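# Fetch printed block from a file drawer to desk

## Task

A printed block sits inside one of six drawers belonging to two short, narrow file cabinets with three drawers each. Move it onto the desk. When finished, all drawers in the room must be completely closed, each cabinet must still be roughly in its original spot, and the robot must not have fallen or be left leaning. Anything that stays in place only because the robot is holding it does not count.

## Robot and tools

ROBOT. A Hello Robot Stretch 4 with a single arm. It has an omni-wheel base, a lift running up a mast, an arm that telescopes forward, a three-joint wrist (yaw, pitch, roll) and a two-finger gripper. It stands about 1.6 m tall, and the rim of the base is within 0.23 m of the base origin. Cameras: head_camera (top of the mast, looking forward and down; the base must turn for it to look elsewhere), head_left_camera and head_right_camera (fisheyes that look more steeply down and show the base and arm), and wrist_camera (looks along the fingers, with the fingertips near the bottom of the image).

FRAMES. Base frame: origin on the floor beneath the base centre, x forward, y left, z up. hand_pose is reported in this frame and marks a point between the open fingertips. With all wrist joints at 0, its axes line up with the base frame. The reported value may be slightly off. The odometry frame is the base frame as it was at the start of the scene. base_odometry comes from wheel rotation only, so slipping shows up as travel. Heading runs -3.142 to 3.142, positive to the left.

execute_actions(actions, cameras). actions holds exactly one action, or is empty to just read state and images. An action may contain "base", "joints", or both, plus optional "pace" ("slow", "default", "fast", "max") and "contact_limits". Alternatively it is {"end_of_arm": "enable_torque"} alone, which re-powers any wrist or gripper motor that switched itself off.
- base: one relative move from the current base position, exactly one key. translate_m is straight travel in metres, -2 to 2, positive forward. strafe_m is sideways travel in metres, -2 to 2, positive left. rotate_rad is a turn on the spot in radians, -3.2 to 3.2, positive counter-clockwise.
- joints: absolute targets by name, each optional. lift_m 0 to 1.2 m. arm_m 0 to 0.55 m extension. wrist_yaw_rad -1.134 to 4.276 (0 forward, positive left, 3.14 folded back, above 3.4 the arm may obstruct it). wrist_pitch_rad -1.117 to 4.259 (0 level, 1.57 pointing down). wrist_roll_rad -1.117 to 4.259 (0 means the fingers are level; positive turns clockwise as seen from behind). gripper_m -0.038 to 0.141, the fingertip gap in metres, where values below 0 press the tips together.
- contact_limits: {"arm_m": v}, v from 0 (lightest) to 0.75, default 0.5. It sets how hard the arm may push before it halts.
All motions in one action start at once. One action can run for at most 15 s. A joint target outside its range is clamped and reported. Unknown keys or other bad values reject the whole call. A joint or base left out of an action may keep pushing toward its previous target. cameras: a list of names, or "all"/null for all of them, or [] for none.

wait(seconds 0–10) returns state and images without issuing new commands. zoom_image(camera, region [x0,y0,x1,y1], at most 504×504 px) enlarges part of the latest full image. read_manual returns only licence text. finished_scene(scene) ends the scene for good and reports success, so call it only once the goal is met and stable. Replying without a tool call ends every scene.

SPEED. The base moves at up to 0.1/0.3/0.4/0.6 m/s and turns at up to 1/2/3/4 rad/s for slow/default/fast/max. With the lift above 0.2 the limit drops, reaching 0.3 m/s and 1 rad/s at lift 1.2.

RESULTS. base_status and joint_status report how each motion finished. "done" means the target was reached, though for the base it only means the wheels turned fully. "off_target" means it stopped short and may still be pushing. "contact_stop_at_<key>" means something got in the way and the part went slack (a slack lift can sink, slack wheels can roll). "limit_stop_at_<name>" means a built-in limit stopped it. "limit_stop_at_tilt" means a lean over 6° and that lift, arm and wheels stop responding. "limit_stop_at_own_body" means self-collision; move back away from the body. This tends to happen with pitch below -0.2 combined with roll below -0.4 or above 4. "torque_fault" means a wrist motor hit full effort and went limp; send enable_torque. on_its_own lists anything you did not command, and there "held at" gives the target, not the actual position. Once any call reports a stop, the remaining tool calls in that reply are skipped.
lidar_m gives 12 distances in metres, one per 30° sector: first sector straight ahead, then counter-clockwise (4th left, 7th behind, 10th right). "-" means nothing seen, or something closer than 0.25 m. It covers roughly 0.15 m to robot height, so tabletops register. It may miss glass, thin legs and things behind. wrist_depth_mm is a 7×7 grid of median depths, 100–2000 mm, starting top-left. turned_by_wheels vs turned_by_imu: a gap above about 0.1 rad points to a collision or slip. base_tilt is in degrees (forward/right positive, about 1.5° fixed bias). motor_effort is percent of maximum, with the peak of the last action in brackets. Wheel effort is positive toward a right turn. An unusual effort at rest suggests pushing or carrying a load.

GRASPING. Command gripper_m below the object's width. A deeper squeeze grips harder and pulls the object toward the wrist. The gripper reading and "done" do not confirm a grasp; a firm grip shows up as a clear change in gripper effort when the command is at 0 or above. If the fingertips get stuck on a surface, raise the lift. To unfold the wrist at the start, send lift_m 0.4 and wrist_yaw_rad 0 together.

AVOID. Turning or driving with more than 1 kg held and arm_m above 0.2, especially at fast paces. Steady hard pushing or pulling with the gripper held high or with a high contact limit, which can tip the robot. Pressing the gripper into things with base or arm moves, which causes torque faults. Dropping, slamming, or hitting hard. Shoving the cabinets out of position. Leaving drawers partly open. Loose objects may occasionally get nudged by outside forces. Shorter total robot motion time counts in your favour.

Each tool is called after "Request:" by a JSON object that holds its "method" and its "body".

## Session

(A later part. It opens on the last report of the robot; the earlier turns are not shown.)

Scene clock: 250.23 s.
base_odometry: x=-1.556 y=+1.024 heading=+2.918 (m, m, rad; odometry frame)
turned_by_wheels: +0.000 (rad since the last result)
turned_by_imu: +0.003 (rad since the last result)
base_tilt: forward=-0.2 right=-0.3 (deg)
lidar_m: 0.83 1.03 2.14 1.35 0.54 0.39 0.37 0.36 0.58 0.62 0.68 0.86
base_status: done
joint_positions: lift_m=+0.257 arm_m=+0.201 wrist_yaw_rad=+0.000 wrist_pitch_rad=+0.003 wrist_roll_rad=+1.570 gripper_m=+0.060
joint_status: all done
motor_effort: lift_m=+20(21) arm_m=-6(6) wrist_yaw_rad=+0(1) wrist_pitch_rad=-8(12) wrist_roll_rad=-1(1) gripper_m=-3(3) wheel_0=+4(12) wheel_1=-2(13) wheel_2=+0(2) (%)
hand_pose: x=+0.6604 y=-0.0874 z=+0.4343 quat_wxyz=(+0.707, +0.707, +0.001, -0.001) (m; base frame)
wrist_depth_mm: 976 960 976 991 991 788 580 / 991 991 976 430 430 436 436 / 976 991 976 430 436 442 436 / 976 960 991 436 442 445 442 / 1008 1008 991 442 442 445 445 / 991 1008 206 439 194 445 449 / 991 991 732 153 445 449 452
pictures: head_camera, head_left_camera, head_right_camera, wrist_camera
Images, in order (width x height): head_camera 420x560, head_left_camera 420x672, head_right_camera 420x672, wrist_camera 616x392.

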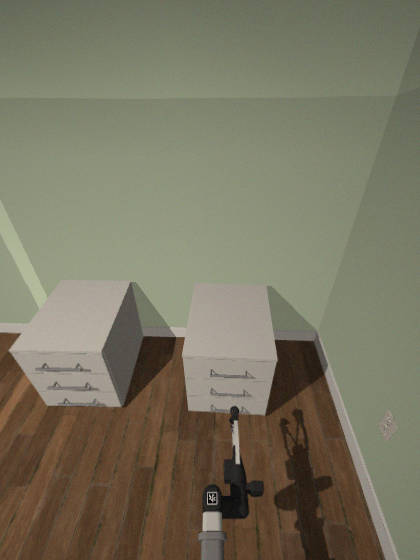

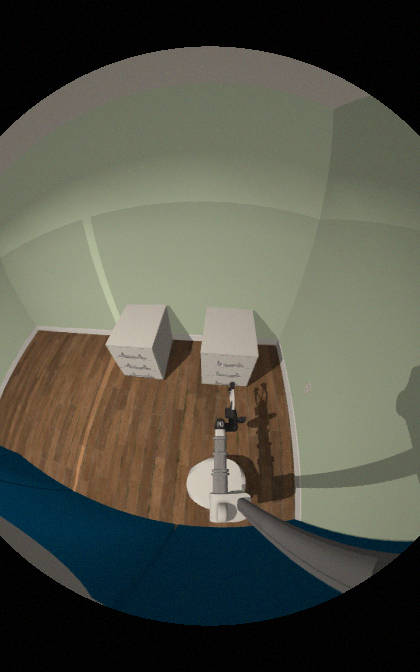

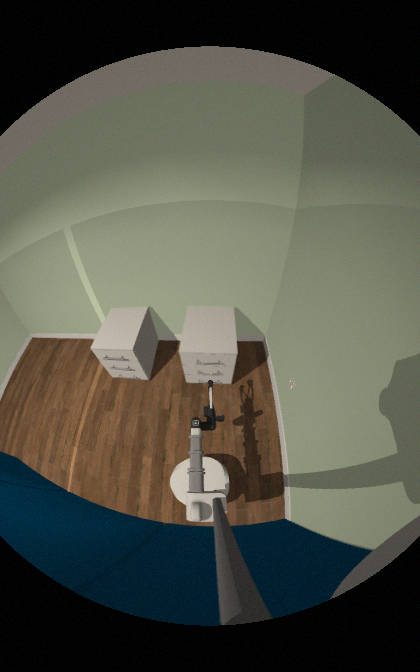

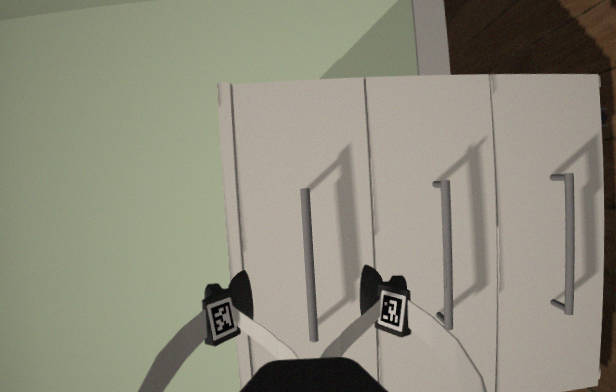

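Request:
{"method": "execute_actions", "body": {"actions": [{"joints":{"arm_m":0.39},"pace":"slow","contact_limits":{"arm_m":0.2}}], "cameras": ["wrist_camera"]}}

Request:
{"method": "execute_actions", "body": {"actions": [{"joints":{"gripper_m":-0.02}}], "cameras": []}}

Request:
{"method": "execute_actions", "body": {"actions": [{"joints":{"arm_m":0.06},"pace":"slow"}], "cameras": ["head_camera"]}}

Request:
{"method": "zoom_image", "body": {"camera": "head_camera", "region": [150, 330, 310, 500]}}

Scene clock: 269.77 s.
base_odometry: x=-1.556 y=+1.024 heading=+2.918 (m, m, rad; odometry frame)
turned_by_wheels: +0.000 (rad since the last result)
turned_by_imu: +0.001 (rad since the last result)
base_tilt: forward=-0.3 right=-0.1 (deg)
lidar_m: 0.81 1.03 2.15 1.36 0.53 0.40 0.38 0.39 0.59 0.63 0.69 0.88
base_status: not commanded
joint_positions: lift_m=+0.257 arm_m=+0.389 wrist_yaw_rad=+0.000 wrist_pitch_rad=+0.003 wrist_roll_rad=+1.570 gripper_m=+0.060
joint_status: all done
motor_effort: lift_m=+20(20) arm_m=+6(6) wrist_yaw_rad=+0(0) wrist_pitch_rad=-8(8) wrist_roll_rad=+2(1) gripper_m=-4(4) wheel_0=+3(4) wheel_1=-2(2) wheel_2=+0(0) (%)
contact_limits: arm_m 0.2
hand_pose: x=+0.8483 y=-0.0874 z=+0.4343 quat_wxyz=(+0.707, +0.707, +0.001, -0.001) (m; base frame)
wrist_depth_mm: 788 809 243 245 246 248 249 / 809 788 245 245 248 248 250 / 809 809 246 249 249 251 251 / 809 820 248 249 250 252 253 / 798 798 250 252 253 255 255 / 809 809 206 253 195 255 256 / 820 820 253 153 256 258 -
pictures: wrist_camera
Images, in order (width x height): wrist_camera 616x392.

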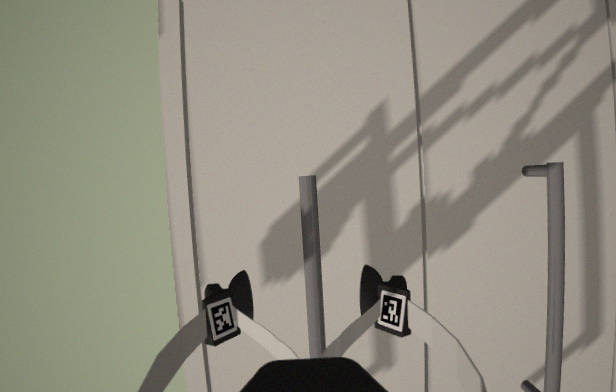

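Scene clock: 271.30 s.
base_odometry: x=-1.556 y=+1.024 heading=+2.918 (m, m, rad; odometry frame)
turned_by_wheels: +0.000 (rad since the last result)
turned_by_imu: +0.000 (rad since the last result)
base_tilt: forward=-0.3 right=-0.2 (deg)
lidar_m: 0.84 1.03 2.13 1.30 0.53 0.37 0.39 0.40 0.57 0.64 0.67 0.88
base_status: not commanded
joint_positions: lift_m=+0.257 arm_m=+0.389 wrist_yaw_rad=+0.001 wrist_pitch_rad=+0.007 wrist_roll_rad=+1.570 gripper_m=-0.019
joint_status: all done
motor_effort: lift_m=+20(20) arm_m=+5(6) wrist_yaw_rad=-1(3) wrist_pitch_rad=-20(20) wrist_roll_rad=-1(1) gripper_m=-19(17) wheel_0=+3(3) wheel_1=-2(2) wheel_2=+0(0) (%)
hand_pose: x=+0.8486 y=-0.0872 z=+0.4331 quat_wxyz=(+0.707, +0.707, +0.003, -0.002) (m; base frame)
wrist_depth_mm: 798 788 237 240 241 249 250 / 798 809 240 242 243 250 251 / 788 798 240 243 246 252 252 / 788 798 243 245 246 253 221 / 809 809 245 247 249 254 222 / 820 809 246 205 183 257 257 / 820 809 247 183 252 258 259
pictures: none
No camera images: the call's "cameras" was empty. Leave "cameras" out to get every camera's image.

Scene clock: 275.87 s.
base_odometry: x=-1.556 y=+1.024 heading=+2.918 (m, m, rad; odometry frame)
turned_by_wheels: +0.000 (rad since the last result)
turned_by_imu: +0.001 (rad since the last result)
base_tilt: forward=-0.3 right=-0.2 (deg)
lidar_m: 0.51 1.00 2.13 1.34 0.52 0.40 0.38 0.40 0.57 0.64 0.69 0.55
base_status: not commanded
joint_positions: lift_m=+0.257 arm_m=+0.061 wrist_yaw_rad=+0.010 wrist_pitch_rad=+0.008 wrist_roll_rad=+1.570 gripper_m=-0.019
joint_status: all done
on_its_own: wrist_yaw_rad is at rest, and its effort (-28) is outside its rest range (-13 to +13)
motor_effort: lift_m=+20(20) arm_m=-6(8) wrist_yaw_rad=-28(35) wrist_pitch_rad=-23(24) wrist_roll_rad=-2(1) gripper_m=-17(20) wheel_0=+4(3) wheel_1=-2(2) wheel_2=+0(0) (%)
hand_pose: x=+0.5213 y=-0.0846 z=+0.4328 quat_wxyz=(+0.707, +0.707, +0.006, +0.001) (m; base frame)
wrist_depth_mm: 1078 1098 236 239 241 778 574 / 1098 1098 239 242 243 691 574 / 1118 1098 240 241 245 580 574 / 1078 1098 242 244 247 580 580 / 1138 1118 244 246 247 580 585 / 1118 1138 246 209 184 580 591 / 1138 1118 215 150 252 707 621
pictures: head_camera
Images, in order (width x height): head_camera 420x560.

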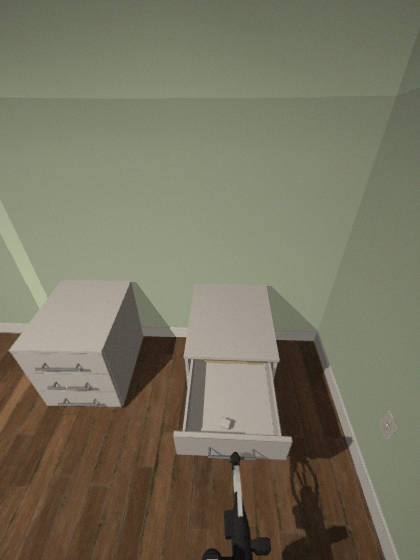

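Region (150, 330, 310, 500) of head_camera's 420x560 image, scaled by 2.965, with more detail than that image has; it fills the left 474 columns of this view, and the rest is white.

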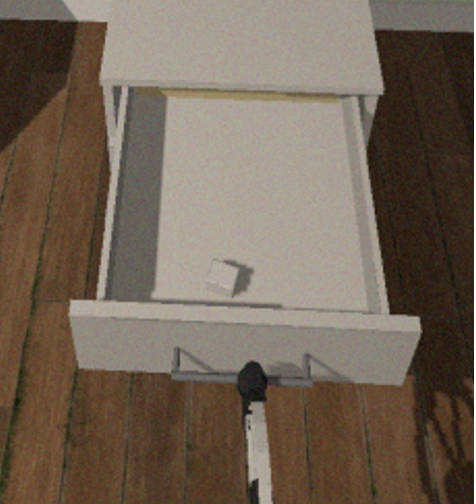

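Request:
{"method": "execute_actions", "body": {"actions": [{"joints":{"gripper_m":0.06}}], "cameras": []}}

Request:
{"method": "execute_actions", "body": {"actions": [{"joints":{"arm_m":0.0}}], "cameras": []}}

Request:
{"method": "execute_actions", "body": {"actions": [{"joints":{"lift_m":0.6,"wrist_pitch_rad":1.57,"wrist_roll_rad":0,"gripper_m":0.08}}], "cameras": []}}

Request:
{"method": "execute_actions", "body": {"actions": [{"joints":{"arm_m":0.45}}], "cameras": ["wrist_camera","head_camera"]}}

Scene clock: 291.23 s.
base_odometry: x=-1.556 y=+1.024 heading=+2.918 (m, m, rad; odometry frame)
turned_by_wheels: +0.000 (rad since the last result)
turned_by_imu: +0.000 (rad since the last result)
base_tilt: forward=-0.4 right=-0.2 (deg)
lidar_m: 0.51 1.04 2.15 1.31 0.54 0.38 0.37 0.40 0.58 0.64 0.66 0.53
base_status: not commanded
joint_positions: lift_m=+0.257 arm_m=+0.061 wrist_yaw_rad=+0.000 wrist_pitch_rad=+0.003 wrist_roll_rad=+1.570 gripper_m=+0.060
joint_status: all done
motor_effort: lift_m=+19(20) arm_m=-6(6) wrist_yaw_rad=+0(30) wrist_pitch_rad=-8(25) wrist_roll_rad=-1(1) gripper_m=-3(19) wheel_0=+3(4) wheel_1=-2(2) wheel_2=+0(0) (%)
hand_pose: x=+0.5204 y=-0.0873 z=+0.4342 quat_wxyz=(+0.707, +0.707, +0.001, -0.001) (m; base frame)
wrist_depth_mm: 1098 1098 247 247 251 788 580 / 1118 1118 248 248 251 768 574 / 1118 1118 250 251 251 580 574 / 1118 1138 251 251 253 574 580 / 1118 1138 253 252 253 580 585 / 1098 1138 207 254 195 580 597 / 1118 1138 254 153 256 585 597
pictures: none
No camera images: the call's "cameras" was empty. Leave "cameras" out to get every camera's image.

Scene clock: 292.30 s.
base_odometry: x=-1.556 y=+1.024 heading=+2.918 (m, m, rad; odometry frame)
turned_by_wheels: +0.000 (rad since the last result)
turned_by_imu: +0.000 (rad since the last result)
base_tilt: forward=-0.2 right=-0.2 (deg)
lidar_m: 0.53 1.04 2.13 1.35 0.54 0.38 0.37 0.40 0.58 0.63 0.69 0.56
base_status: not commanded
joint_positions: lift_m=+0.257 arm_m=+0.001 wrist_yaw_rad=+0.000 wrist_pitch_rad=+0.003 wrist_roll_rad=+1.570 gripper_m=+0.060
joint_status: all done
motor_effort: lift_m=+20(20) arm_m=-6(6) wrist_yaw_rad=+1(1) wrist_pitch_rad=-8(9) wrist_roll_rad=+0(1) gripper_m=-2(3) wheel_0=+3(3) wheel_1=-2(2) wheel_2=+0(0) (%)
hand_pose: x=+0.4604 y=-0.0874 z=+0.4343 quat_wxyz=(+0.707, +0.707, +0.001, -0.001) (m; base frame)
wrist_depth_mm: 1098 1138 1160 1160 1182 798 580 / 1160 1205 309 310 1138 820 580 / 1182 1182 309 310 312 627 597 / 1205 1182 310 312 314 640 603 / 1182 1205 1182 310 315 640 609 / 1182 1182 207 314 195 647 615 / 1205 1182 314 153 315 768 627
pictures: none
No camera images: the call's "cameras" was empty. Leave "cameras" out to get every camera's image.

Scene clock: 294.73 s.
base_odometry: x=-1.556 y=+1.024 heading=+2.918 (m, m, rad; odometry frame)
turned_by_wheels: +0.000 (rad since the last result)
turned_by_imu: +0.000 (rad since the last result)
base_tilt: forward=+0.0 right=-0.3 (deg)
lidar_m: 0.52 1.04 2.17 1.36 0.55 0.40 0.37 0.40 0.56 0.63 0.66 0.55
base_status: not commanded
joint_positions: lift_m=+0.600 arm_m=+0.001 wrist_yaw_rad=+0.000 wrist_pitch_rad=+1.570 wrist_roll_rad=+0.001 gripper_m=+0.080
joint_status: all done
motor_effort: lift_m=+20(20) arm_m=-6(6) wrist_yaw_rad=+1(2) wrist_pitch_rad=+0(4) wrist_roll_rad=-2(6) gripper_m=-2(3) wheel_0=+3(3) wheel_1=-2(2) wheel_2=+0(0) (%)
hand_pose: x=+0.1721 y=-0.0874 z=+0.4895 quat_wxyz=(+0.707, +0.000, +0.707, +0.000) (m; base frame)
wrist_depth_mm: 707 707 732 723 723 715 723 / 699 707 715 715 723 723 723 / 691 707 715 707 707 715 723 / 699 707 699 715 707 715 723 / 699 707 500 500 715 707 715 / 691 504 211 496 198 699 723 / 699 492 492 150 715 715 707
pictures: none
No camera images: the call's "cameras" was empty. Leave "cameras" out to get every camera's image.

Scene clock: 297.13 s.
base_odometry: x=-1.555 y=+1.024 heading=+2.918 (m, m, rad; odometry frame)
turned_by_wheels: +0.000 (rad since the last result)
turned_by_imu: +0.000 (rad since the last result)
base_tilt: forward=-0.2 right=-0.2 (deg)
lidar_m: 0.70 1.03 2.16 1.34 0.55 0.39 0.38 0.40 0.58 0.63 0.70 0.76
base_status: not commanded
joint_positions: lift_m=+0.600 arm_m=+0.449 wrist_yaw_rad=+0.000 wrist_pitch_rad=+1.570 wrist_roll_rad=+0.001 gripper_m=+0.080
joint_status: all done
motor_effort: lift_m=+19(20) arm_m=+6(10) wrist_yaw_rad=+1(18) wrist_pitch_rad=-1(56) wrist_roll_rad=-2(2) gripper_m=-2(2) wheel_0=+3(3) wheel_1=-2(2) wheel_2=-3(3) (%)
hand_pose: x=+0.6201 y=-0.0874 z=+0.4897 quat_wxyz=(+0.707, +0.000, +0.707, +0.000) (m; base frame)
wrist_depth_mm: 278 338 340 340 343 312 732 / 211 209 210 213 214 215 214 / 691 699 296 345 355 715 707 / 691 699 699 715 715 707 707 / 699 699 707 699 699 723 723 / 691 691 211 707 198 715 715 / 699 699 715 149 707 699 715
pictures: head_camera, wrist_camera
Images, in order (width x height): head_camera 420x560, wrist_camera 616x392.

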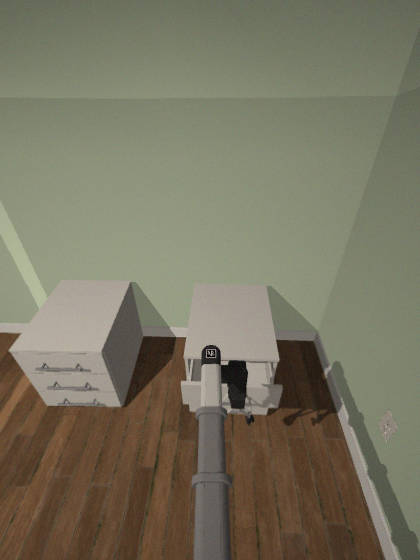

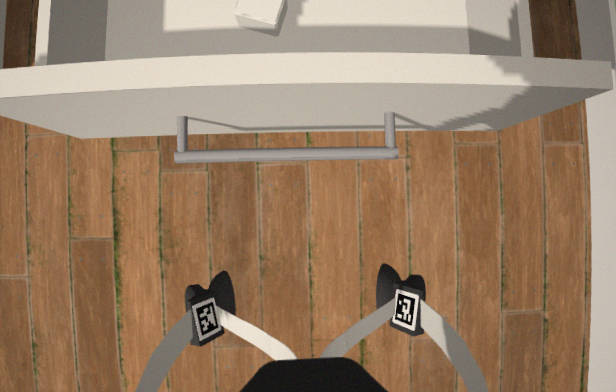

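Request:
{"method": "execute_actions", "body": {"actions": [{"joints":{"arm_m":0.05}}], "cameras": []}}

Request:
{"method": "execute_actions", "body": {"actions": [{"joints":{"lift_m":0.257,"wrist_pitch_rad":0,"wrist_roll_rad":1.57,"gripper_m":0.06}}], "cameras": []}}

Request:
{"method": "execute_actions", "body": {"actions": [{"joints":{"arm_m":0.2},"pace":"slow","contact_limits":{"arm_m":0.2}}], "cameras": ["wrist_camera"]}}

Scene clock: 309.47 s.
base_odometry: x=-1.555 y=+1.024 heading=+2.918 (m, m, rad; odometry frame)
turned_by_wheels: +0.000 (rad since the last result)
turned_by_imu: +0.001 (rad since the last result)
base_tilt: forward=-0.2 right=-0.2 (deg)
lidar_m: 0.70 1.02 2.15 1.34 0.54 0.40 0.37 0.40 0.59 0.63 0.68 0.77
base_status: not commanded
joint_positions: lift_m=+0.600 arm_m=+0.051 wrist_yaw_rad=+0.000 wrist_pitch_rad=+1.570 wrist_roll_rad=+0.001 gripper_m=+0.080
joint_status: all done
motor_effort: lift_m=+18(19) arm_m=-6(6) wrist_yaw_rad=+2(0) wrist_pitch_rad=-1(2) wrist_roll_rad=-2(2) gripper_m=-2(2) wheel_0=+3(3) wheel_1=-2(2) wheel_2=-3(3) (%)
hand_pose: x=+0.2221 y=-0.0874 z=+0.4897 quat_wxyz=(+0.707, +0.000, +0.707, +0.000) (m; base frame)
wrist_depth_mm: 707 707 699 715 732 715 723 / 699 707 707 715 715 707 715 / 699 715 707 715 699 715 715 / 699 699 699 707 715 715 723 / 691 707 707 707 723 715 715 / 707 691 211 496 198 707 707 / 699 500 492 149 699 723 707
pictures: none
No camera images: the call's "cameras" was empty. Leave "cameras" out to get every camera's image.

Scene clock: 311.90 s.
base_odometry: x=-1.555 y=+1.024 heading=+2.918 (m, m, rad; odometry frame)
turned_by_wheels: +0.000 (rad since the last result)
turned_by_imu: +0.000 (rad since the last result)
base_tilt: forward=-0.3 right=-0.2 (deg)
lidar_m: 0.72 1.05 2.14 1.35 0.54 0.40 0.36 0.40 0.58 0.63 0.69 0.77
base_status: not commanded
joint_positions: lift_m=+0.257 arm_m=+0.051 wrist_yaw_rad=+0.000 wrist_pitch_rad=+0.003 wrist_roll_rad=+1.569 gripper_m=+0.060
joint_status: all done
motor_effort: lift_m=+15(18) arm_m=-6(6) wrist_yaw_rad=+1(0) wrist_pitch_rad=-8(12) wrist_roll_rad=+2(6) gripper_m=-3(6) wheel_0=+3(3) wheel_1=-2(2) wheel_2=-3(3) (%)
hand_pose: x=+0.5104 y=-0.0874 z=+0.4346 quat_wxyz=(+0.708, +0.707, +0.001, -0.001) (m; base frame)
wrist_depth_mm: 1118 1138 1118 1138 1118 798 580 / 1118 1138 1138 1138 1118 778 574 / 1138 1118 1118 466 574 591 585 / 1138 1160 1138 462 585 585 585 / 1138 1138 1138 466 591 597 597 / 1138 1118 207 469 195 591 603 / 1160 1138 1138 153 585 597 597
pictures: none
No camera images: the call's "cameras" was empty. Leave "cameras" out to get every camera's image.

Scene clock: 314.70 s.
base_odometry: x=-1.555 y=+1.024 heading=+2.918 (m, m, rad; odometry frame)
turned_by_wheels: +0.000 (rad since the last result)
turned_by_imu: +0.000 (rad since the last result)
base_tilt: forward=-0.4 right=-0.1 (deg)
lidar_m: 0.69 1.03 2.14 1.33 0.53 0.39 0.39 0.40 0.58 0.63 0.69 0.76
base_status: not commanded
joint_positions: lift_m=+0.257 arm_m=+0.199 wrist_yaw_rad=+0.000 wrist_pitch_rad=+0.003 wrist_roll_rad=+1.569 gripper_m=+0.060
joint_status: all done
motor_effort: lift_m=+16(16) arm_m=+6(5) wrist_yaw_rad=-1(1) wrist_pitch_rad=-7(8) wrist_roll_rad=+1(2) gripper_m=-3(4) wheel_0=+3(3) wheel_1=-2(2) wheel_2=-3(3) (%)
contact_limits: arm_m 0.2
hand_pose: x=+0.6583 y=-0.0874 z=+0.4347 quat_wxyz=(+0.708, +0.707, +0.001, -0.001) (m; base frame)
wrist_depth_mm: 976 976 991 654 976 778 580 / 976 991 314 315 433 439 442 / 991 991 317 317 439 442 442 / 1008 1008 317 319 320 442 442 / 991 1008 1008 320 320 445 442 / 1025 1008 206 320 195 442 449 / 1008 991 320 153 324 445 445
pictures: wrist_camera
Images, in order (width x height): wrist_camera 616x392.

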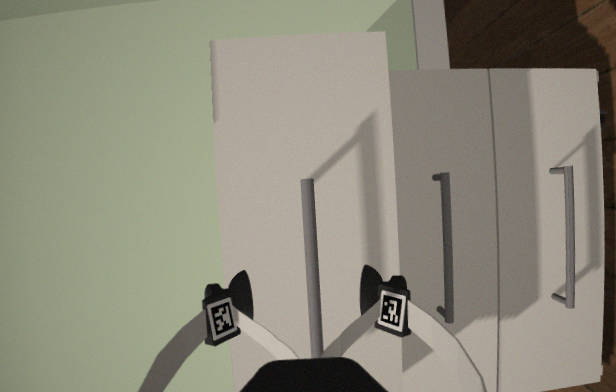

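Request:
{"method": "execute_actions", "body": {"actions": [{"joints":{"arm_m":0.268},"pace":"slow","contact_limits":{"arm_m":0.2}}], "cameras": []}}

Request:
{"method": "execute_actions", "body": {"actions": [{"joints":{"gripper_m":-0.02}}], "cameras": []}}

Request:
{"method": "execute_actions", "body": {"actions": [{"joints":{"arm_m":0.07},"pace":"slow"}], "cameras": []}}

Request:
{"method": "execute_actions", "body": {"actions": [{"joints":{"gripper_m":0.06}}], "cameras": []}}

Request:
{"method": "execute_actions", "body": {"actions": [{"joints":{"arm_m":0.0}}], "cameras": []}}

Request:
{"method": "execute_actions", "body": {"actions": [{"joints":{"lift_m":0.7,"wrist_pitch_rad":1.57,"wrist_roll_rad":0,"gripper_m":0.07}}], "cameras": []}}

Request:
{"method": "execute_actions", "body": {"actions": [{"joints":{"arm_m":0.45}}], "cameras": ["wrist_camera","head_camera"]}}

Scene clock: 331.13 s.
base_odometry: x=-1.555 y=+1.024 heading=+2.918 (m, m, rad; odometry frame)
turned_by_wheels: +0.000 (rad since the last result)
turned_by_imu: +0.001 (rad since the last result)
base_tilt: forward=-0.1 right=+0.0 (deg)
lidar_m: 0.72 1.03 2.13 1.34 0.54 0.38 0.37 0.40 0.60 0.63 0.69 0.75
base_status: not commanded
joint_positions: lift_m=+0.257 arm_m=+0.267 wrist_yaw_rad=+0.000 wrist_pitch_rad=+0.003 wrist_roll_rad=+1.569 gripper_m=+0.060
joint_status: all done
motor_effort: lift_m=+15(16) arm_m=+6(5) wrist_yaw_rad=+0(3) wrist_pitch_rad=-8(8) wrist_roll_rad=+1(2) gripper_m=-4(3) wheel_0=+4(3) wheel_1=-2(2) wheel_2=-3(3) (%)
contact_limits: arm_m 0.2
hand_pose: x=+0.7263 y=-0.0874 z=+0.4347 quat_wxyz=(+0.708, +0.707, +0.001, -0.001) (m; base frame)
wrist_depth_mm: 917 904 246 249 248 732 539 / 917 904 248 250 251 370 370 / 931 917 249 250 250 373 375 / 917 946 251 250 253 375 375 / 917 946 253 253 253 375 373 / 946 917 206 253 195 375 377 / 917 931 253 153 256 377 379
pictures: none
No camera images: the call's "cameras" was empty. Leave "cameras" out to get every camera's image.

Scene clock: 332.67 s.
base_odometry: x=-1.555 y=+1.024 heading=+2.918 (m, m, rad; odometry frame)
turned_by_wheels: +0.000 (rad since the last result)
turned_by_imu: +0.000 (rad since the last result)
base_tilt: forward=-0.3 right=-0.3 (deg)
lidar_m: 0.73 1.04 2.15 1.36 0.54 0.38 0.38 0.39 0.59 0.63 0.66 0.75
base_status: not commanded
joint_positions: lift_m=+0.257 arm_m=+0.267 wrist_yaw_rad=+0.000 wrist_pitch_rad=+0.007 wrist_roll_rad=+1.569 gripper_m=-0.019
joint_status: all done
motor_effort: lift_m=+17(17) arm_m=+5(6) wrist_yaw_rad=-1(2) wrist_pitch_rad=-22(21) wrist_roll_rad=+0(1) gripper_m=-18(16) wheel_0=+3(3) wheel_1=-2(2) wheel_2=-3(3) (%)
hand_pose: x=+0.7265 y=-0.0873 z=+0.4332 quat_wxyz=(+0.708, +0.707, +0.003, -0.002) (m; base frame)
wrist_depth_mm: 917 917 241 243 244 715 544 / 904 931 241 243 245 370 375 / 917 931 242 243 245 373 379 / 917 931 244 246 248 375 377 / 904 931 245 245 248 375 379 / 946 946 246 206 184 377 382 / 931 946 246 184 251 382 384
pictures: none
No camera images: the call's "cameras" was empty. Leave "cameras" out to get every camera's image.

Scene clock: 335.93 s.
base_odometry: x=-1.555 y=+1.024 heading=+2.918 (m, m, rad; odometry frame)
turned_by_wheels: +0.000 (rad since the last result)
turned_by_imu: +0.001 (rad since the last result)
base_tilt: forward=-0.1 right=-0.4 (deg)
lidar_m: 0.51 1.04 2.13 1.31 0.52 0.39 0.38 0.39 0.57 0.65 0.68 0.55
base_status: not commanded
joint_positions: lift_m=+0.257 arm_m=+0.071 wrist_yaw_rad=+0.011 wrist_pitch_rad=+0.008 wrist_roll_rad=+1.569 gripper_m=-0.019
joint_status: all done
on_its_own: wrist_yaw_rad is at rest, and its effort (-32) is outside its rest range (-13 to +13)
motor_effort: lift_m=+17(17) arm_m=-6(6) wrist_yaw_rad=-32(34) wrist_pitch_rad=-23(23) wrist_roll_rad=+2(1) gripper_m=-19(19) wheel_0=+4(3) wheel_1=-2(2) wheel_2=-1(3) (%)
hand_pose: x=+0.5315 y=-0.0841 z=+0.4330 quat_wxyz=(+0.708, +0.707, +0.007, +0.001) (m; base frame)
wrist_depth_mm: 1078 1078 236 238 241 778 574 / 1098 1098 239 240 242 691 564 / 1098 1098 241 243 245 564 569 / 1078 1098 242 244 247 569 574 / 1118 1118 245 246 248 569 580 / 1118 1118 245 208 183 580 585 / 1118 1138 214 150 252 647 615
pictures: none
No camera images: the call's "cameras" was empty. Leave "cameras" out to get every camera's image.

Scene clock: 337.47 s.
base_odometry: x=-1.555 y=+1.024 heading=+2.918 (m, m, rad; odometry frame)
turned_by_wheels: +0.000 (rad since the last result)
turned_by_imu: +0.000 (rad since the last result)
base_tilt: forward=-0.2 right=-0.1 (deg)
lidar_m: 0.51 1.05 2.15 1.30 0.56 0.40 0.37 0.40 0.57 0.63 0.70 0.57
base_status: not commanded
joint_positions: lift_m=+0.257 arm_m=+0.071 wrist_yaw_rad=+0.000 wrist_pitch_rad=+0.003 wrist_roll_rad=+1.570 gripper_m=+0.060
joint_status: all done
motor_effort: lift_m=+17(17) arm_m=-6(6) wrist_yaw_rad=-1(32) wrist_pitch_rad=-8(24) wrist_roll_rad=+1(1) gripper_m=-3(18) wheel_0=+3(3) wheel_1=-2(2) wheel_2=-1(1) (%)
hand_pose: x=+0.5304 y=-0.0873 z=+0.4345 quat_wxyz=(+0.708, +0.707, +0.001, -0.001) (m; base frame)
wrist_depth_mm: 1098 1078 246 247 250 788 580 / 1118 1138 247 249 250 759 569 / 1078 1098 249 250 251 564 574 / 1118 1118 250 251 254 569 574 / 1118 1118 251 250 253 580 585 / 1138 1118 206 253 195 574 585 / 1118 1138 254 153 255 574 603
pictures: none
No camera images: the call's "cameras" was empty. Leave "cameras" out to get every camera's image.

Scene clock: 338.60 s.
base_odometry: x=-1.555 y=+1.024 heading=+2.918 (m, m, rad; odometry frame)
turned_by_wheels: +0.000 (rad since the last result)
turned_by_imu: +0.000 (rad since the last result)
base_tilt: forward=-0.3 right=-0.4 (deg)
lidar_m: 0.55 1.03 2.16 1.34 0.55 0.39 0.38 0.39 0.57 0.64 0.68 0.55
base_status: not commanded
joint_positions: lift_m=+0.257 arm_m=+0.001 wrist_yaw_rad=+0.000 wrist_pitch_rad=+0.003 wrist_roll_rad=+1.570 gripper_m=+0.060
joint_status: all done
motor_effort: lift_m=+17(17) arm_m=-6(6) wrist_yaw_rad=+0(1) wrist_pitch_rad=-8(8) wrist_roll_rad=+4(1) gripper_m=-4(4) wheel_0=+3(3) wheel_1=-2(2) wheel_2=-1(1) (%)
hand_pose: x=+0.4604 y=-0.0874 z=+0.4345 quat_wxyz=(+0.708, +0.707, +0.001, -0.001) (m; base frame)
wrist_depth_mm: 1118 1160 1182 1160 1182 798 591 / 1182 1182 317 317 1118 809 585 / 1205 1182 317 319 627 640 597 / 1182 1160 319 320 320 640 609 / 1182 1205 1160 320 327 647 615 / 1182 1229 207 324 195 647 609 / 1182 1205 324 153 327 778 640
pictures: none
No camera images: the call's "cameras" was empty. Leave "cameras" out to get every camera's image.

Scene clock: 341.37 s.
base_odometry: x=-1.555 y=+1.024 heading=+2.918 (m, m, rad; odometry frame)
turned_by_wheels: +0.000 (rad since the last result)
turned_by_imu: +0.000 (rad since the last result)
base_tilt: forward=-0.3 right=-0.1 (deg)
lidar_m: 0.52 1.02 2.12 1.35 0.55 0.39 0.38 0.40 0.57 0.64 0.66 0.54
base_status: not commanded
joint_positions: lift_m=+0.700 arm_m=+0.001 wrist_yaw_rad=+0.000 wrist_pitch_rad=+1.570 wrist_roll_rad=+0.001 gripper_m=+0.070
joint_status: all done
motor_effort: lift_m=+20(21) arm_m=-5(6) wrist_yaw_rad=+2(1) wrist_pitch_rad=+0(6) wrist_roll_rad=-3(6) gripper_m=-1(1) wheel_0=+3(3) wheel_1=-2(2) wheel_2=-1(1) (%)
hand_pose: x=+0.1721 y=-0.0874 z=+0.5895 quat_wxyz=(+0.707, +0.000, +0.707, +0.000) (m; base frame)
wrist_depth_mm: 788 798 820 820 820 831 788 / 809 809 798 809 809 809 788 / 798 798 798 798 831 820 798 / 798 798 798 809 798 820 798 / 798 809 597 597 809 809 798 / 788 788 211 591 197 809 809 / 788 809 591 151 809 798 809
pictures: none
No camera images: the call's "cameras" was empty. Leave "cameras" out to get every camera's image.

Scene clock: 343.77 s.
base_odometry: x=-1.555 y=+1.024 heading=+2.918 (m, m, rad; odometry frame)
turned_by_wheels: +0.000 (rad since the last result)
turned_by_imu: +0.000 (rad since the last result)
base_tilt: forward=-0.3 right=-0.4 (deg)
lidar_m: 0.50 1.02 2.14 1.34 0.55 0.39 0.38 0.40 0.55 0.63 0.68 0.54
base_status: not commanded
joint_positions: lift_m=+0.700 arm_m=+0.449 wrist_yaw_rad=+0.000 wrist_pitch_rad=+1.570 wrist_roll_rad=+0.000 gripper_m=+0.070
joint_status: all done
motor_effort: lift_m=+21(20) arm_m=+6(7) wrist_yaw_rad=+0(1) wrist_pitch_rad=+0(1) wrist_roll_rad=-2(2) gripper_m=-2(3) wheel_0=+3(3) wheel_1=-2(2) wheel_2=-1(1) (%)
hand_pose: x=+0.6201 y=-0.0874 z=+0.5895 quat_wxyz=(+0.707, +0.000, +0.707, +0.000) (m; base frame)
wrist_depth_mm: 809 427 442 436 442 820 809 / 798 430 439 442 439 820 809 / 798 433 439 439 439 809 820 / 778 430 439 439 439 798 820 / 788 427 433 433 439 809 809 / 798 351 211 359 197 336 809 / 788 549 798 151 788 820 809
pictures: head_camera, wrist_camera
Images, in order (width x height): head_camera 420x560, wrist_camera 616x392.

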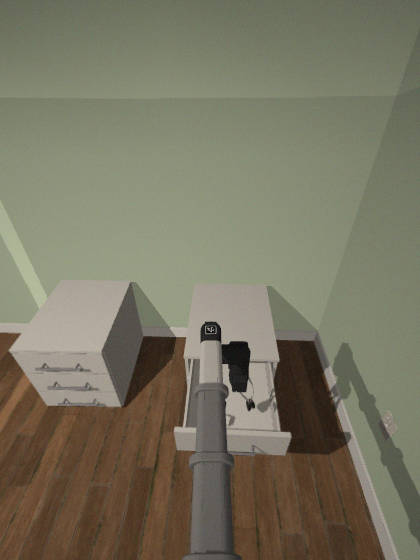

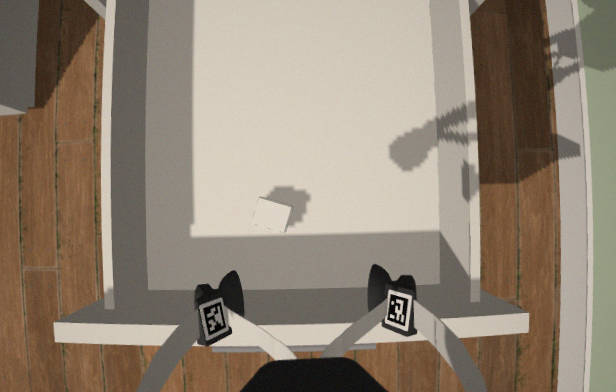

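Request:
{"method": "execute_actions", "body": {"actions": [{"base":{"strafe_m":0.038},"joints":{"arm_m":0.464,"lift_m":0.58},"pace":"slow"}], "cameras": ["wrist_camera"]}}

Scene clock: 356.77 s.
base_odometry: x=-1.564 y=+0.988 heading=+2.918 (m, m, rad; odometry frame)
turned_by_wheels: +0.000 (rad since the last result)
turned_by_imu: +0.001 (rad since the last result)
base_tilt: forward=+0.0 right=-0.2 (deg)
lidar_m: 0.51 1.02 2.15 1.33 0.54 0.38 0.36 0.37 0.58 0.68 0.73 0.55
base_status: done
joint_positions: lift_m=+0.580 arm_m=+0.463 wrist_yaw_rad=+0.000 wrist_pitch_rad=+1.570 wrist_roll_rad=+0.000 gripper_m=+0.070
joint_status: all done
motor_effort: lift_m=+15(18) arm_m=+6(6) wrist_yaw_rad=+0(1) wrist_pitch_rad=+0(0) wrist_roll_rad=-2(1) gripper_m=-3(3) wheel_0=-5(10) wheel_1=+5(10) wheel_2=+0(0) (%)
hand_pose: x=+0.6341 y=-0.0874 z=+0.4699 quat_wxyz=(+0.707, +0.000, +0.707, +0.000) (m; base frame)
wrist_depth_mm: 683 312 320 322 322 325 283 / 683 315 319 322 324 324 287 / 683 317 319 320 322 322 293 / 676 315 319 320 320 324 293 / 676 312 317 319 322 322 293 / 683 307 213 319 196 322 291 / 668 246 256 151 253 240 252
pictures: wrist_camera
Images, in order (width x height): wrist_camera 616x392.

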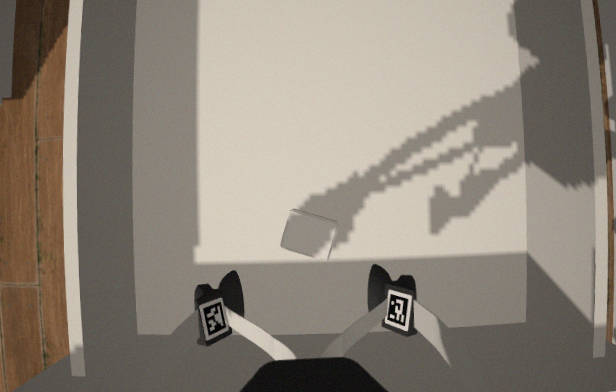

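Request:
{"method": "execute_actions", "body": {"actions": [{"joints":{"arm_m":0.472,"lift_m":0.51},"pace":"slow"}], "cameras": ["wrist_camera"]}}

Request:
{"method": "execute_actions", "body": {"actions": [{"joints":{"gripper_m":0.0}}], "cameras": ["wrist_camera"]}}

Scene clock: 364.73 s.
base_odometry: x=-1.564 y=+0.988 heading=+2.918 (m, m, rad; odometry frame)
turned_by_wheels: +0.000 (rad since the last result)
turned_by_imu: +0.001 (rad since the last result)
base_tilt: forward=-0.3 right=-0.3 (deg)
lidar_m: 0.52 1.01 2.15 1.33 0.52 0.39 0.38 0.41 0.58 0.68 0.72 0.53
base_status: not commanded
joint_positions: lift_m=+0.510 arm_m=+0.471 wrist_yaw_rad=+0.000 wrist_pitch_rad=+1.570 wrist_roll_rad=+0.000 gripper_m=+0.070
joint_status: all done
motor_effort: lift_m=+15(15) arm_m=+6(5) wrist_yaw_rad=+0(1) wrist_pitch_rad=+0(0) wrist_roll_rad=-1(2) gripper_m=-3(3) wheel_0=-5(5) wheel_1=+6(5) wheel_2=+0(0) (%)
hand_pose: x=+0.6421 y=-0.0874 z=+0.3999 quat_wxyz=(+0.707, +0.000, +0.707, +0.000) (m; base frame)
wrist_depth_mm: 208 249 251 252 253 254 254 / 211 249 250 249 252 253 255 / 211 248 250 252 252 253 254 / 211 248 249 251 252 252 253 / 208 248 250 222 250 251 253 / 206 247 212 249 197 252 253 / 204 247 249 151 249 250 254
pictures: wrist_camera
Images, in order (width x height): wrist_camera 616x392.

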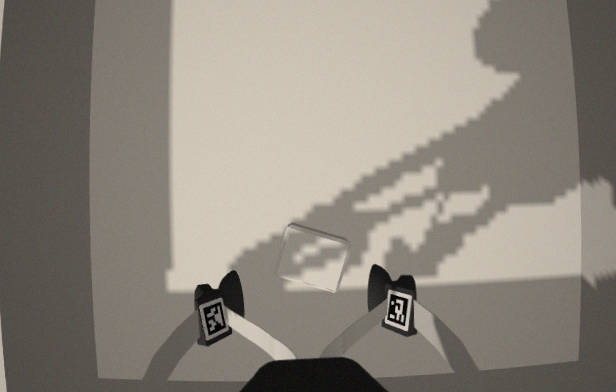

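Scene clock: 366.23 s.
base_odometry: x=-1.564 y=+0.988 heading=+2.918 (m, m, rad; odometry frame)
turned_by_wheels: +0.000 (rad since the last result)
turned_by_imu: +0.000 (rad since the last result)
base_tilt: forward=-0.2 right=+0.0 (deg)
lidar_m: 0.51 1.00 2.12 1.33 0.54 0.40 0.38 0.39 0.59 0.67 0.72 0.53
base_status: not commanded
joint_positions: lift_m=+0.510 arm_m=+0.471 wrist_yaw_rad=+0.000 wrist_pitch_rad=+1.570 wrist_roll_rad=+0.000 gripper_m=+0.001
joint_status: all done
motor_effort: lift_m=+16(15) arm_m=+6(6) wrist_yaw_rad=+0(2) wrist_pitch_rad=+0(0) wrist_roll_rad=-3(0) gripper_m=-21(22) wheel_0=-5(5) wheel_1=+5(5) wheel_2=+0(0) (%)
hand_pose: x=+0.6421 y=-0.0874 z=+0.3999 quat_wxyz=(+0.707, +0.000, +0.707, +0.000) (m; base frame)
wrist_depth_mm: 209 250 250 251 253 254 254 / 210 249 250 252 253 254 254 / 211 248 250 252 251 252 254 / 211 249 249 250 252 252 254 / 209 248 248 213 250 252 253 / 206 247 205 249 187 251 252 / 204 245 248 247 249 248 252
pictures: wrist_camera
Images, in order (width x height): wrist_camera 616x392.

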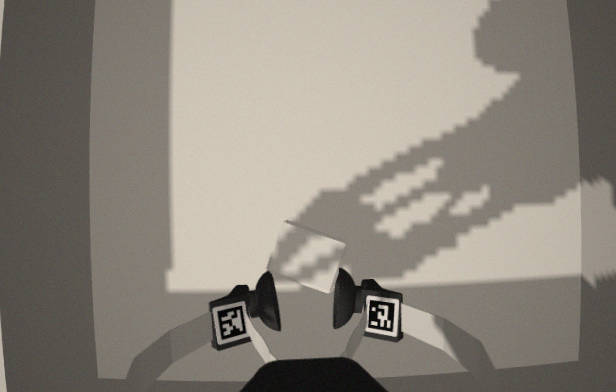

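Request:
{"method": "execute_actions", "body": {"actions": [{"joints":{"gripper_m":0.07}}], "cameras": []}}

Request:
{"method": "execute_actions", "body": {"actions": [{"joints":{"arm_m":0.495,"lift_m":0.503},"pace":"slow"}], "cameras": []}}

Request:
{"method": "execute_actions", "body": {"actions": [{"joints":{"gripper_m":0.0}}], "cameras": ["wrist_camera"]}}

Request:
{"method": "execute_actions", "body": {"actions": [{"joints":{"lift_m":0.75}}], "cameras": ["wrist_camera"]}}

Scene clock: 374.87 s.
base_odometry: x=-1.564 y=+0.988 heading=+2.918 (m, m, rad; odometry frame)
turned_by_wheels: +0.000 (rad since the last result)
turned_by_imu: +0.001 (rad since the last result)
base_tilt: forward=-0.4 right=-0.3 (deg)
lidar_m: 0.52 1.00 2.16 1.34 0.52 0.39 0.38 0.40 0.57 0.69 0.73 0.53
base_status: not commanded
joint_positions: lift_m=+0.510 arm_m=+0.471 wrist_yaw_rad=+0.000 wrist_pitch_rad=+1.570 wrist_roll_rad=+0.000 gripper_m=+0.070
joint_status: all done
motor_effort: lift_m=+15(15) arm_m=+6(6) wrist_yaw_rad=-1(0) wrist_pitch_rad=+0(0) wrist_roll_rad=+1(0) gripper_m=-2(21) wheel_0=-5(5) wheel_1=+6(5) wheel_2=+0(0) (%)
hand_pose: x=+0.6421 y=-0.0874 z=+0.3999 quat_wxyz=(+0.707, +0.000, +0.707, +0.000) (m; base frame)
wrist_depth_mm: 208 249 251 252 253 254 256 / 210 249 251 251 253 254 253 / 211 249 251 250 250 253 254 / 210 248 249 251 252 253 253 / 209 246 249 220 250 252 253 / 206 247 213 249 197 252 253 / 204 247 248 151 250 252 253
pictures: none
No camera images: the call's "cameras" was empty. Leave "cameras" out to get every camera's image.

Scene clock: 376.10 s.
base_odometry: x=-1.564 y=+0.988 heading=+2.918 (m, m, rad; odometry frame)
turned_by_wheels: +0.000 (rad since the last result)
turned_by_imu: +0.000 (rad since the last result)
base_tilt: forward=-0.3 right=-0.1 (deg)
lidar_m: 0.54 1.03 2.16 1.35 0.52 0.37 0.38 0.40 0.57 0.68 0.73 0.55
base_status: not commanded
joint_positions: lift_m=+0.503 arm_m=+0.494 wrist_yaw_rad=+0.000 wrist_pitch_rad=+1.571 wrist_roll_rad=+0.000 gripper_m=+0.070
joint_status: all done
motor_effort: lift_m=+13(15) arm_m=+6(7) wrist_yaw_rad=+0(4) wrist_pitch_rad=-3(11) wrist_roll_rad=-2(0) gripper_m=-1(4) wheel_0=-5(5) wheel_1=+5(5) wheel_2=+0(0) (%)
hand_pose: x=+0.6648 y=-0.0874 z=+0.3931 quat_wxyz=(+0.707, +0.000, +0.707, +0.000) (m; base frame)
wrist_depth_mm: 206 244 245 246 247 249 250 / 209 242 245 244 248 247 249 / 210 243 243 246 246 247 249 / 211 244 244 245 246 247 248 / 208 241 243 216 246 246 247 / 205 240 211 242 196 245 248 / 202 240 242 150 243 245 245
pictures: none
No camera images: the call's "cameras" was empty. Leave "cameras" out to get every camera's image.

Scene clock: 377.60 s.
base_odometry: x=-1.564 y=+0.988 heading=+2.918 (m, m, rad; odometry frame)
turned_by_wheels: +0.000 (rad since the last result)
turned_by_imu: +0.000 (rad since the last result)
base_tilt: forward=-0.2 right=-0.2 (deg)
lidar_m: 0.56 1.02 2.14 1.35 0.56 0.40 0.37 0.42 0.58 0.64 0.72 0.56
base_status: not commanded
joint_positions: lift_m=+0.503 arm_m=+0.494 wrist_yaw_rad=+0.000 wrist_pitch_rad=+1.570 wrist_roll_rad=+0.000 gripper_m=+0.001
joint_status: all done
motor_effort: lift_m=+16(15) arm_m=+6(6) wrist_yaw_rad=+1(2) wrist_pitch_rad=-2(3) wrist_roll_rad=-2(3) gripper_m=-21(23) wheel_0=-5(6) wheel_1=+5(5) wheel_2=+0(0) (%)
hand_pose: x=+0.6649 y=-0.0874 z=+0.3929 quat_wxyz=(+0.707, +0.000, +0.707, +0.000) (m; base frame)
wrist_depth_mm: 207 243 243 244 245 247 248 / 209 243 243 244 245 248 249 / 210 242 242 244 245 246 246 / 209 241 242 243 245 246 245 / 208 240 242 204 243 244 247 / 204 239 200 242 188 243 244 / 202 240 240 242 242 243 245
pictures: wrist_camera
Images, in order (width x height): wrist_camera 616x392.

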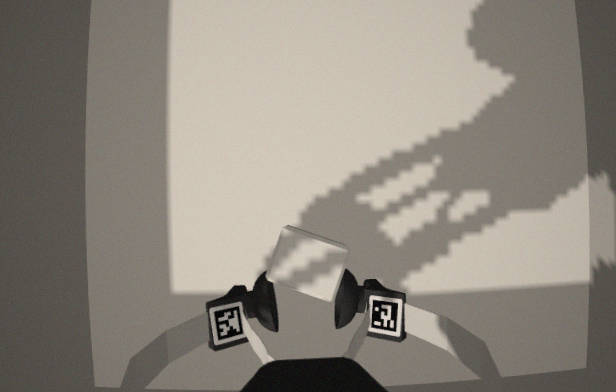

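Scene clock: 379.70 s.
base_odometry: x=-1.564 y=+0.988 heading=+2.918 (m, m, rad; odometry frame)
turned_by_wheels: +0.000 (rad since the last result)
turned_by_imu: +0.000 (rad since the last result)
base_tilt: forward=-0.2 right=-0.2 (deg)
lidar_m: 0.54 1.00 2.15 1.33 0.54 0.39 0.37 0.39 0.56 0.68 0.72 0.55
base_status: not commanded
joint_positions: lift_m=+0.750 arm_m=+0.494 wrist_yaw_rad=+0.000 wrist_pitch_rad=+1.570 wrist_roll_rad=+0.000 gripper_m=+0.001
joint_status: all done
motor_effort: lift_m=+20(22) arm_m=+6(6) wrist_yaw_rad=+0(2) wrist_pitch_rad=-2(1) wrist_roll_rad=+1(4) gripper_m=-20(22) wheel_0=-6(5) wheel_1=+5(5) wheel_2=+0(0) (%)
hand_pose: x=+0.6650 y=-0.0874 z=+0.6395 quat_wxyz=(+0.707, +0.000, +0.707, +0.000) (m; base frame)
wrist_depth_mm: 788 343 343 343 343 343 831 / 798 854 484 488 496 492 891 / 842 842 484 484 488 496 866 / 854 854 484 488 488 496 854 / 842 842 484 205 492 492 866 / 842 831 201 359 187 404 866 / 831 831 842 353 842 854 842
pictures: wrist_camera
Images, in order (width x height): wrist_camera 616x392.

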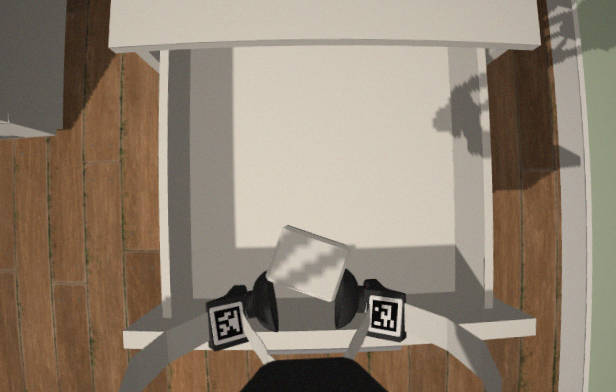

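Request:
{"method": "execute_actions", "body": {"actions": [{"base":{"translate_m":0.25},"pace":"slow"}], "cameras": []}}

Request:
{"method": "execute_actions", "body": {"actions": [{"joints":{"lift_m":0.657},"pace":"slow"}], "cameras": ["wrist_camera","head_camera"]}}

Scene clock: 391.87 s.
base_odometry: x=-1.807 y=+1.043 heading=+2.919 (m, m, rad; odometry frame)
turned_by_wheels: +0.000 (rad since the last result)
turned_by_imu: +0.001 (rad since the last result)
base_tilt: forward=-0.2 right=-0.2 (deg)
lidar_m: 0.30 0.77 0.92 2.18 0.87 0.66 0.63 0.67 0.71 0.68 0.75 0.32
base_status: done
joint_positions: lift_m=+0.750 arm_m=+0.494 wrist_yaw_rad=+0.000 wrist_pitch_rad=+1.570 wrist_roll_rad=+0.000 gripper_m=+0.001
joint_status: not commanded
motor_effort: lift_m=+20(20) arm_m=+6(6) wrist_yaw_rad=+2(1) wrist_pitch_rad=-1(1) wrist_roll_rad=-1(1) gripper_m=-22(22) wheel_0=+5(7) wheel_1=+7(8) wheel_2=-6(11) (%)
hand_pose: x=+0.6650 y=-0.0874 z=+0.6395 quat_wxyz=(+0.707, +0.000, +0.707, +0.000) (m; base frame)
wrist_depth_mm: 788 342 340 343 343 345 345 / 788 338 342 342 342 347 580 / 788 338 340 342 342 345 345 / 788 338 340 342 343 343 347 / 842 338 340 204 342 343 345 / 831 842 200 340 187 404 854 / 842 854 436 484 488 427 854
pictures: none
No camera images: the call's "cameras" was empty. Leave "cameras" out to get every camera's image.

Scene clock: 393.50 s.
base_odometry: x=-1.807 y=+1.043 heading=+2.919 (m, m, rad; odometry frame)
turned_by_wheels: +0.000 (rad since the last result)
turned_by_imu: +0.000 (rad since the last result)
base_tilt: forward=-0.2 right=-0.2 (deg)
lidar_m: 0.29 0.78 0.92 2.18 0.87 0.66 0.64 0.65 0.72 0.69 0.74 0.30
base_status: not commanded
joint_positions: lift_m=+0.657 arm_m=+0.494 wrist_yaw_rad=+0.000 wrist_pitch_rad=+1.570 wrist_roll_rad=+0.000 gripper_m=+0.001
joint_status: all done
motor_effort: lift_m=+15(19) arm_m=+6(6) wrist_yaw_rad=+1(2) wrist_pitch_rad=-1(1) wrist_roll_rad=-1(1) gripper_m=-21(21) wheel_0=+5(5) wheel_1=+7(7) wheel_2=-5(6) (%)
hand_pose: x=+0.6650 y=-0.0874 z=+0.5469 quat_wxyz=(+0.707, +0.000, +0.707, +0.000) (m; base frame)
wrist_depth_mm: 707 249 251 250 252 252 254 / 699 248 250 250 251 252 254 / 699 249 248 249 250 252 253 / 691 248 248 249 250 251 253 / 759 247 248 204 249 251 252 / 750 246 200 248 187 251 251 / 759 246 392 247 397 349 330
pictures: head_camera, wrist_camera
Images, in order (width x height): head_camera 420x560, wrist_camera 616x392.

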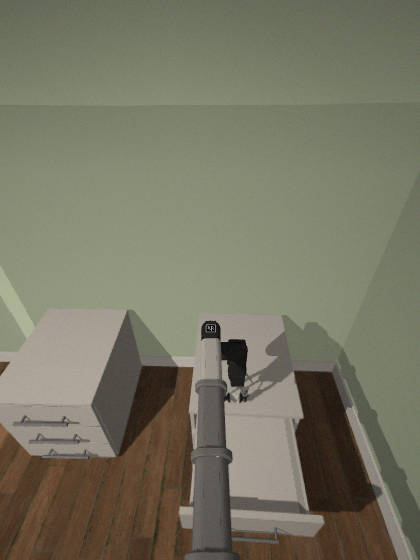

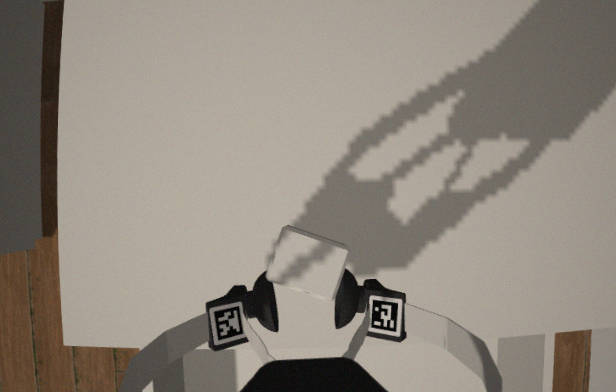

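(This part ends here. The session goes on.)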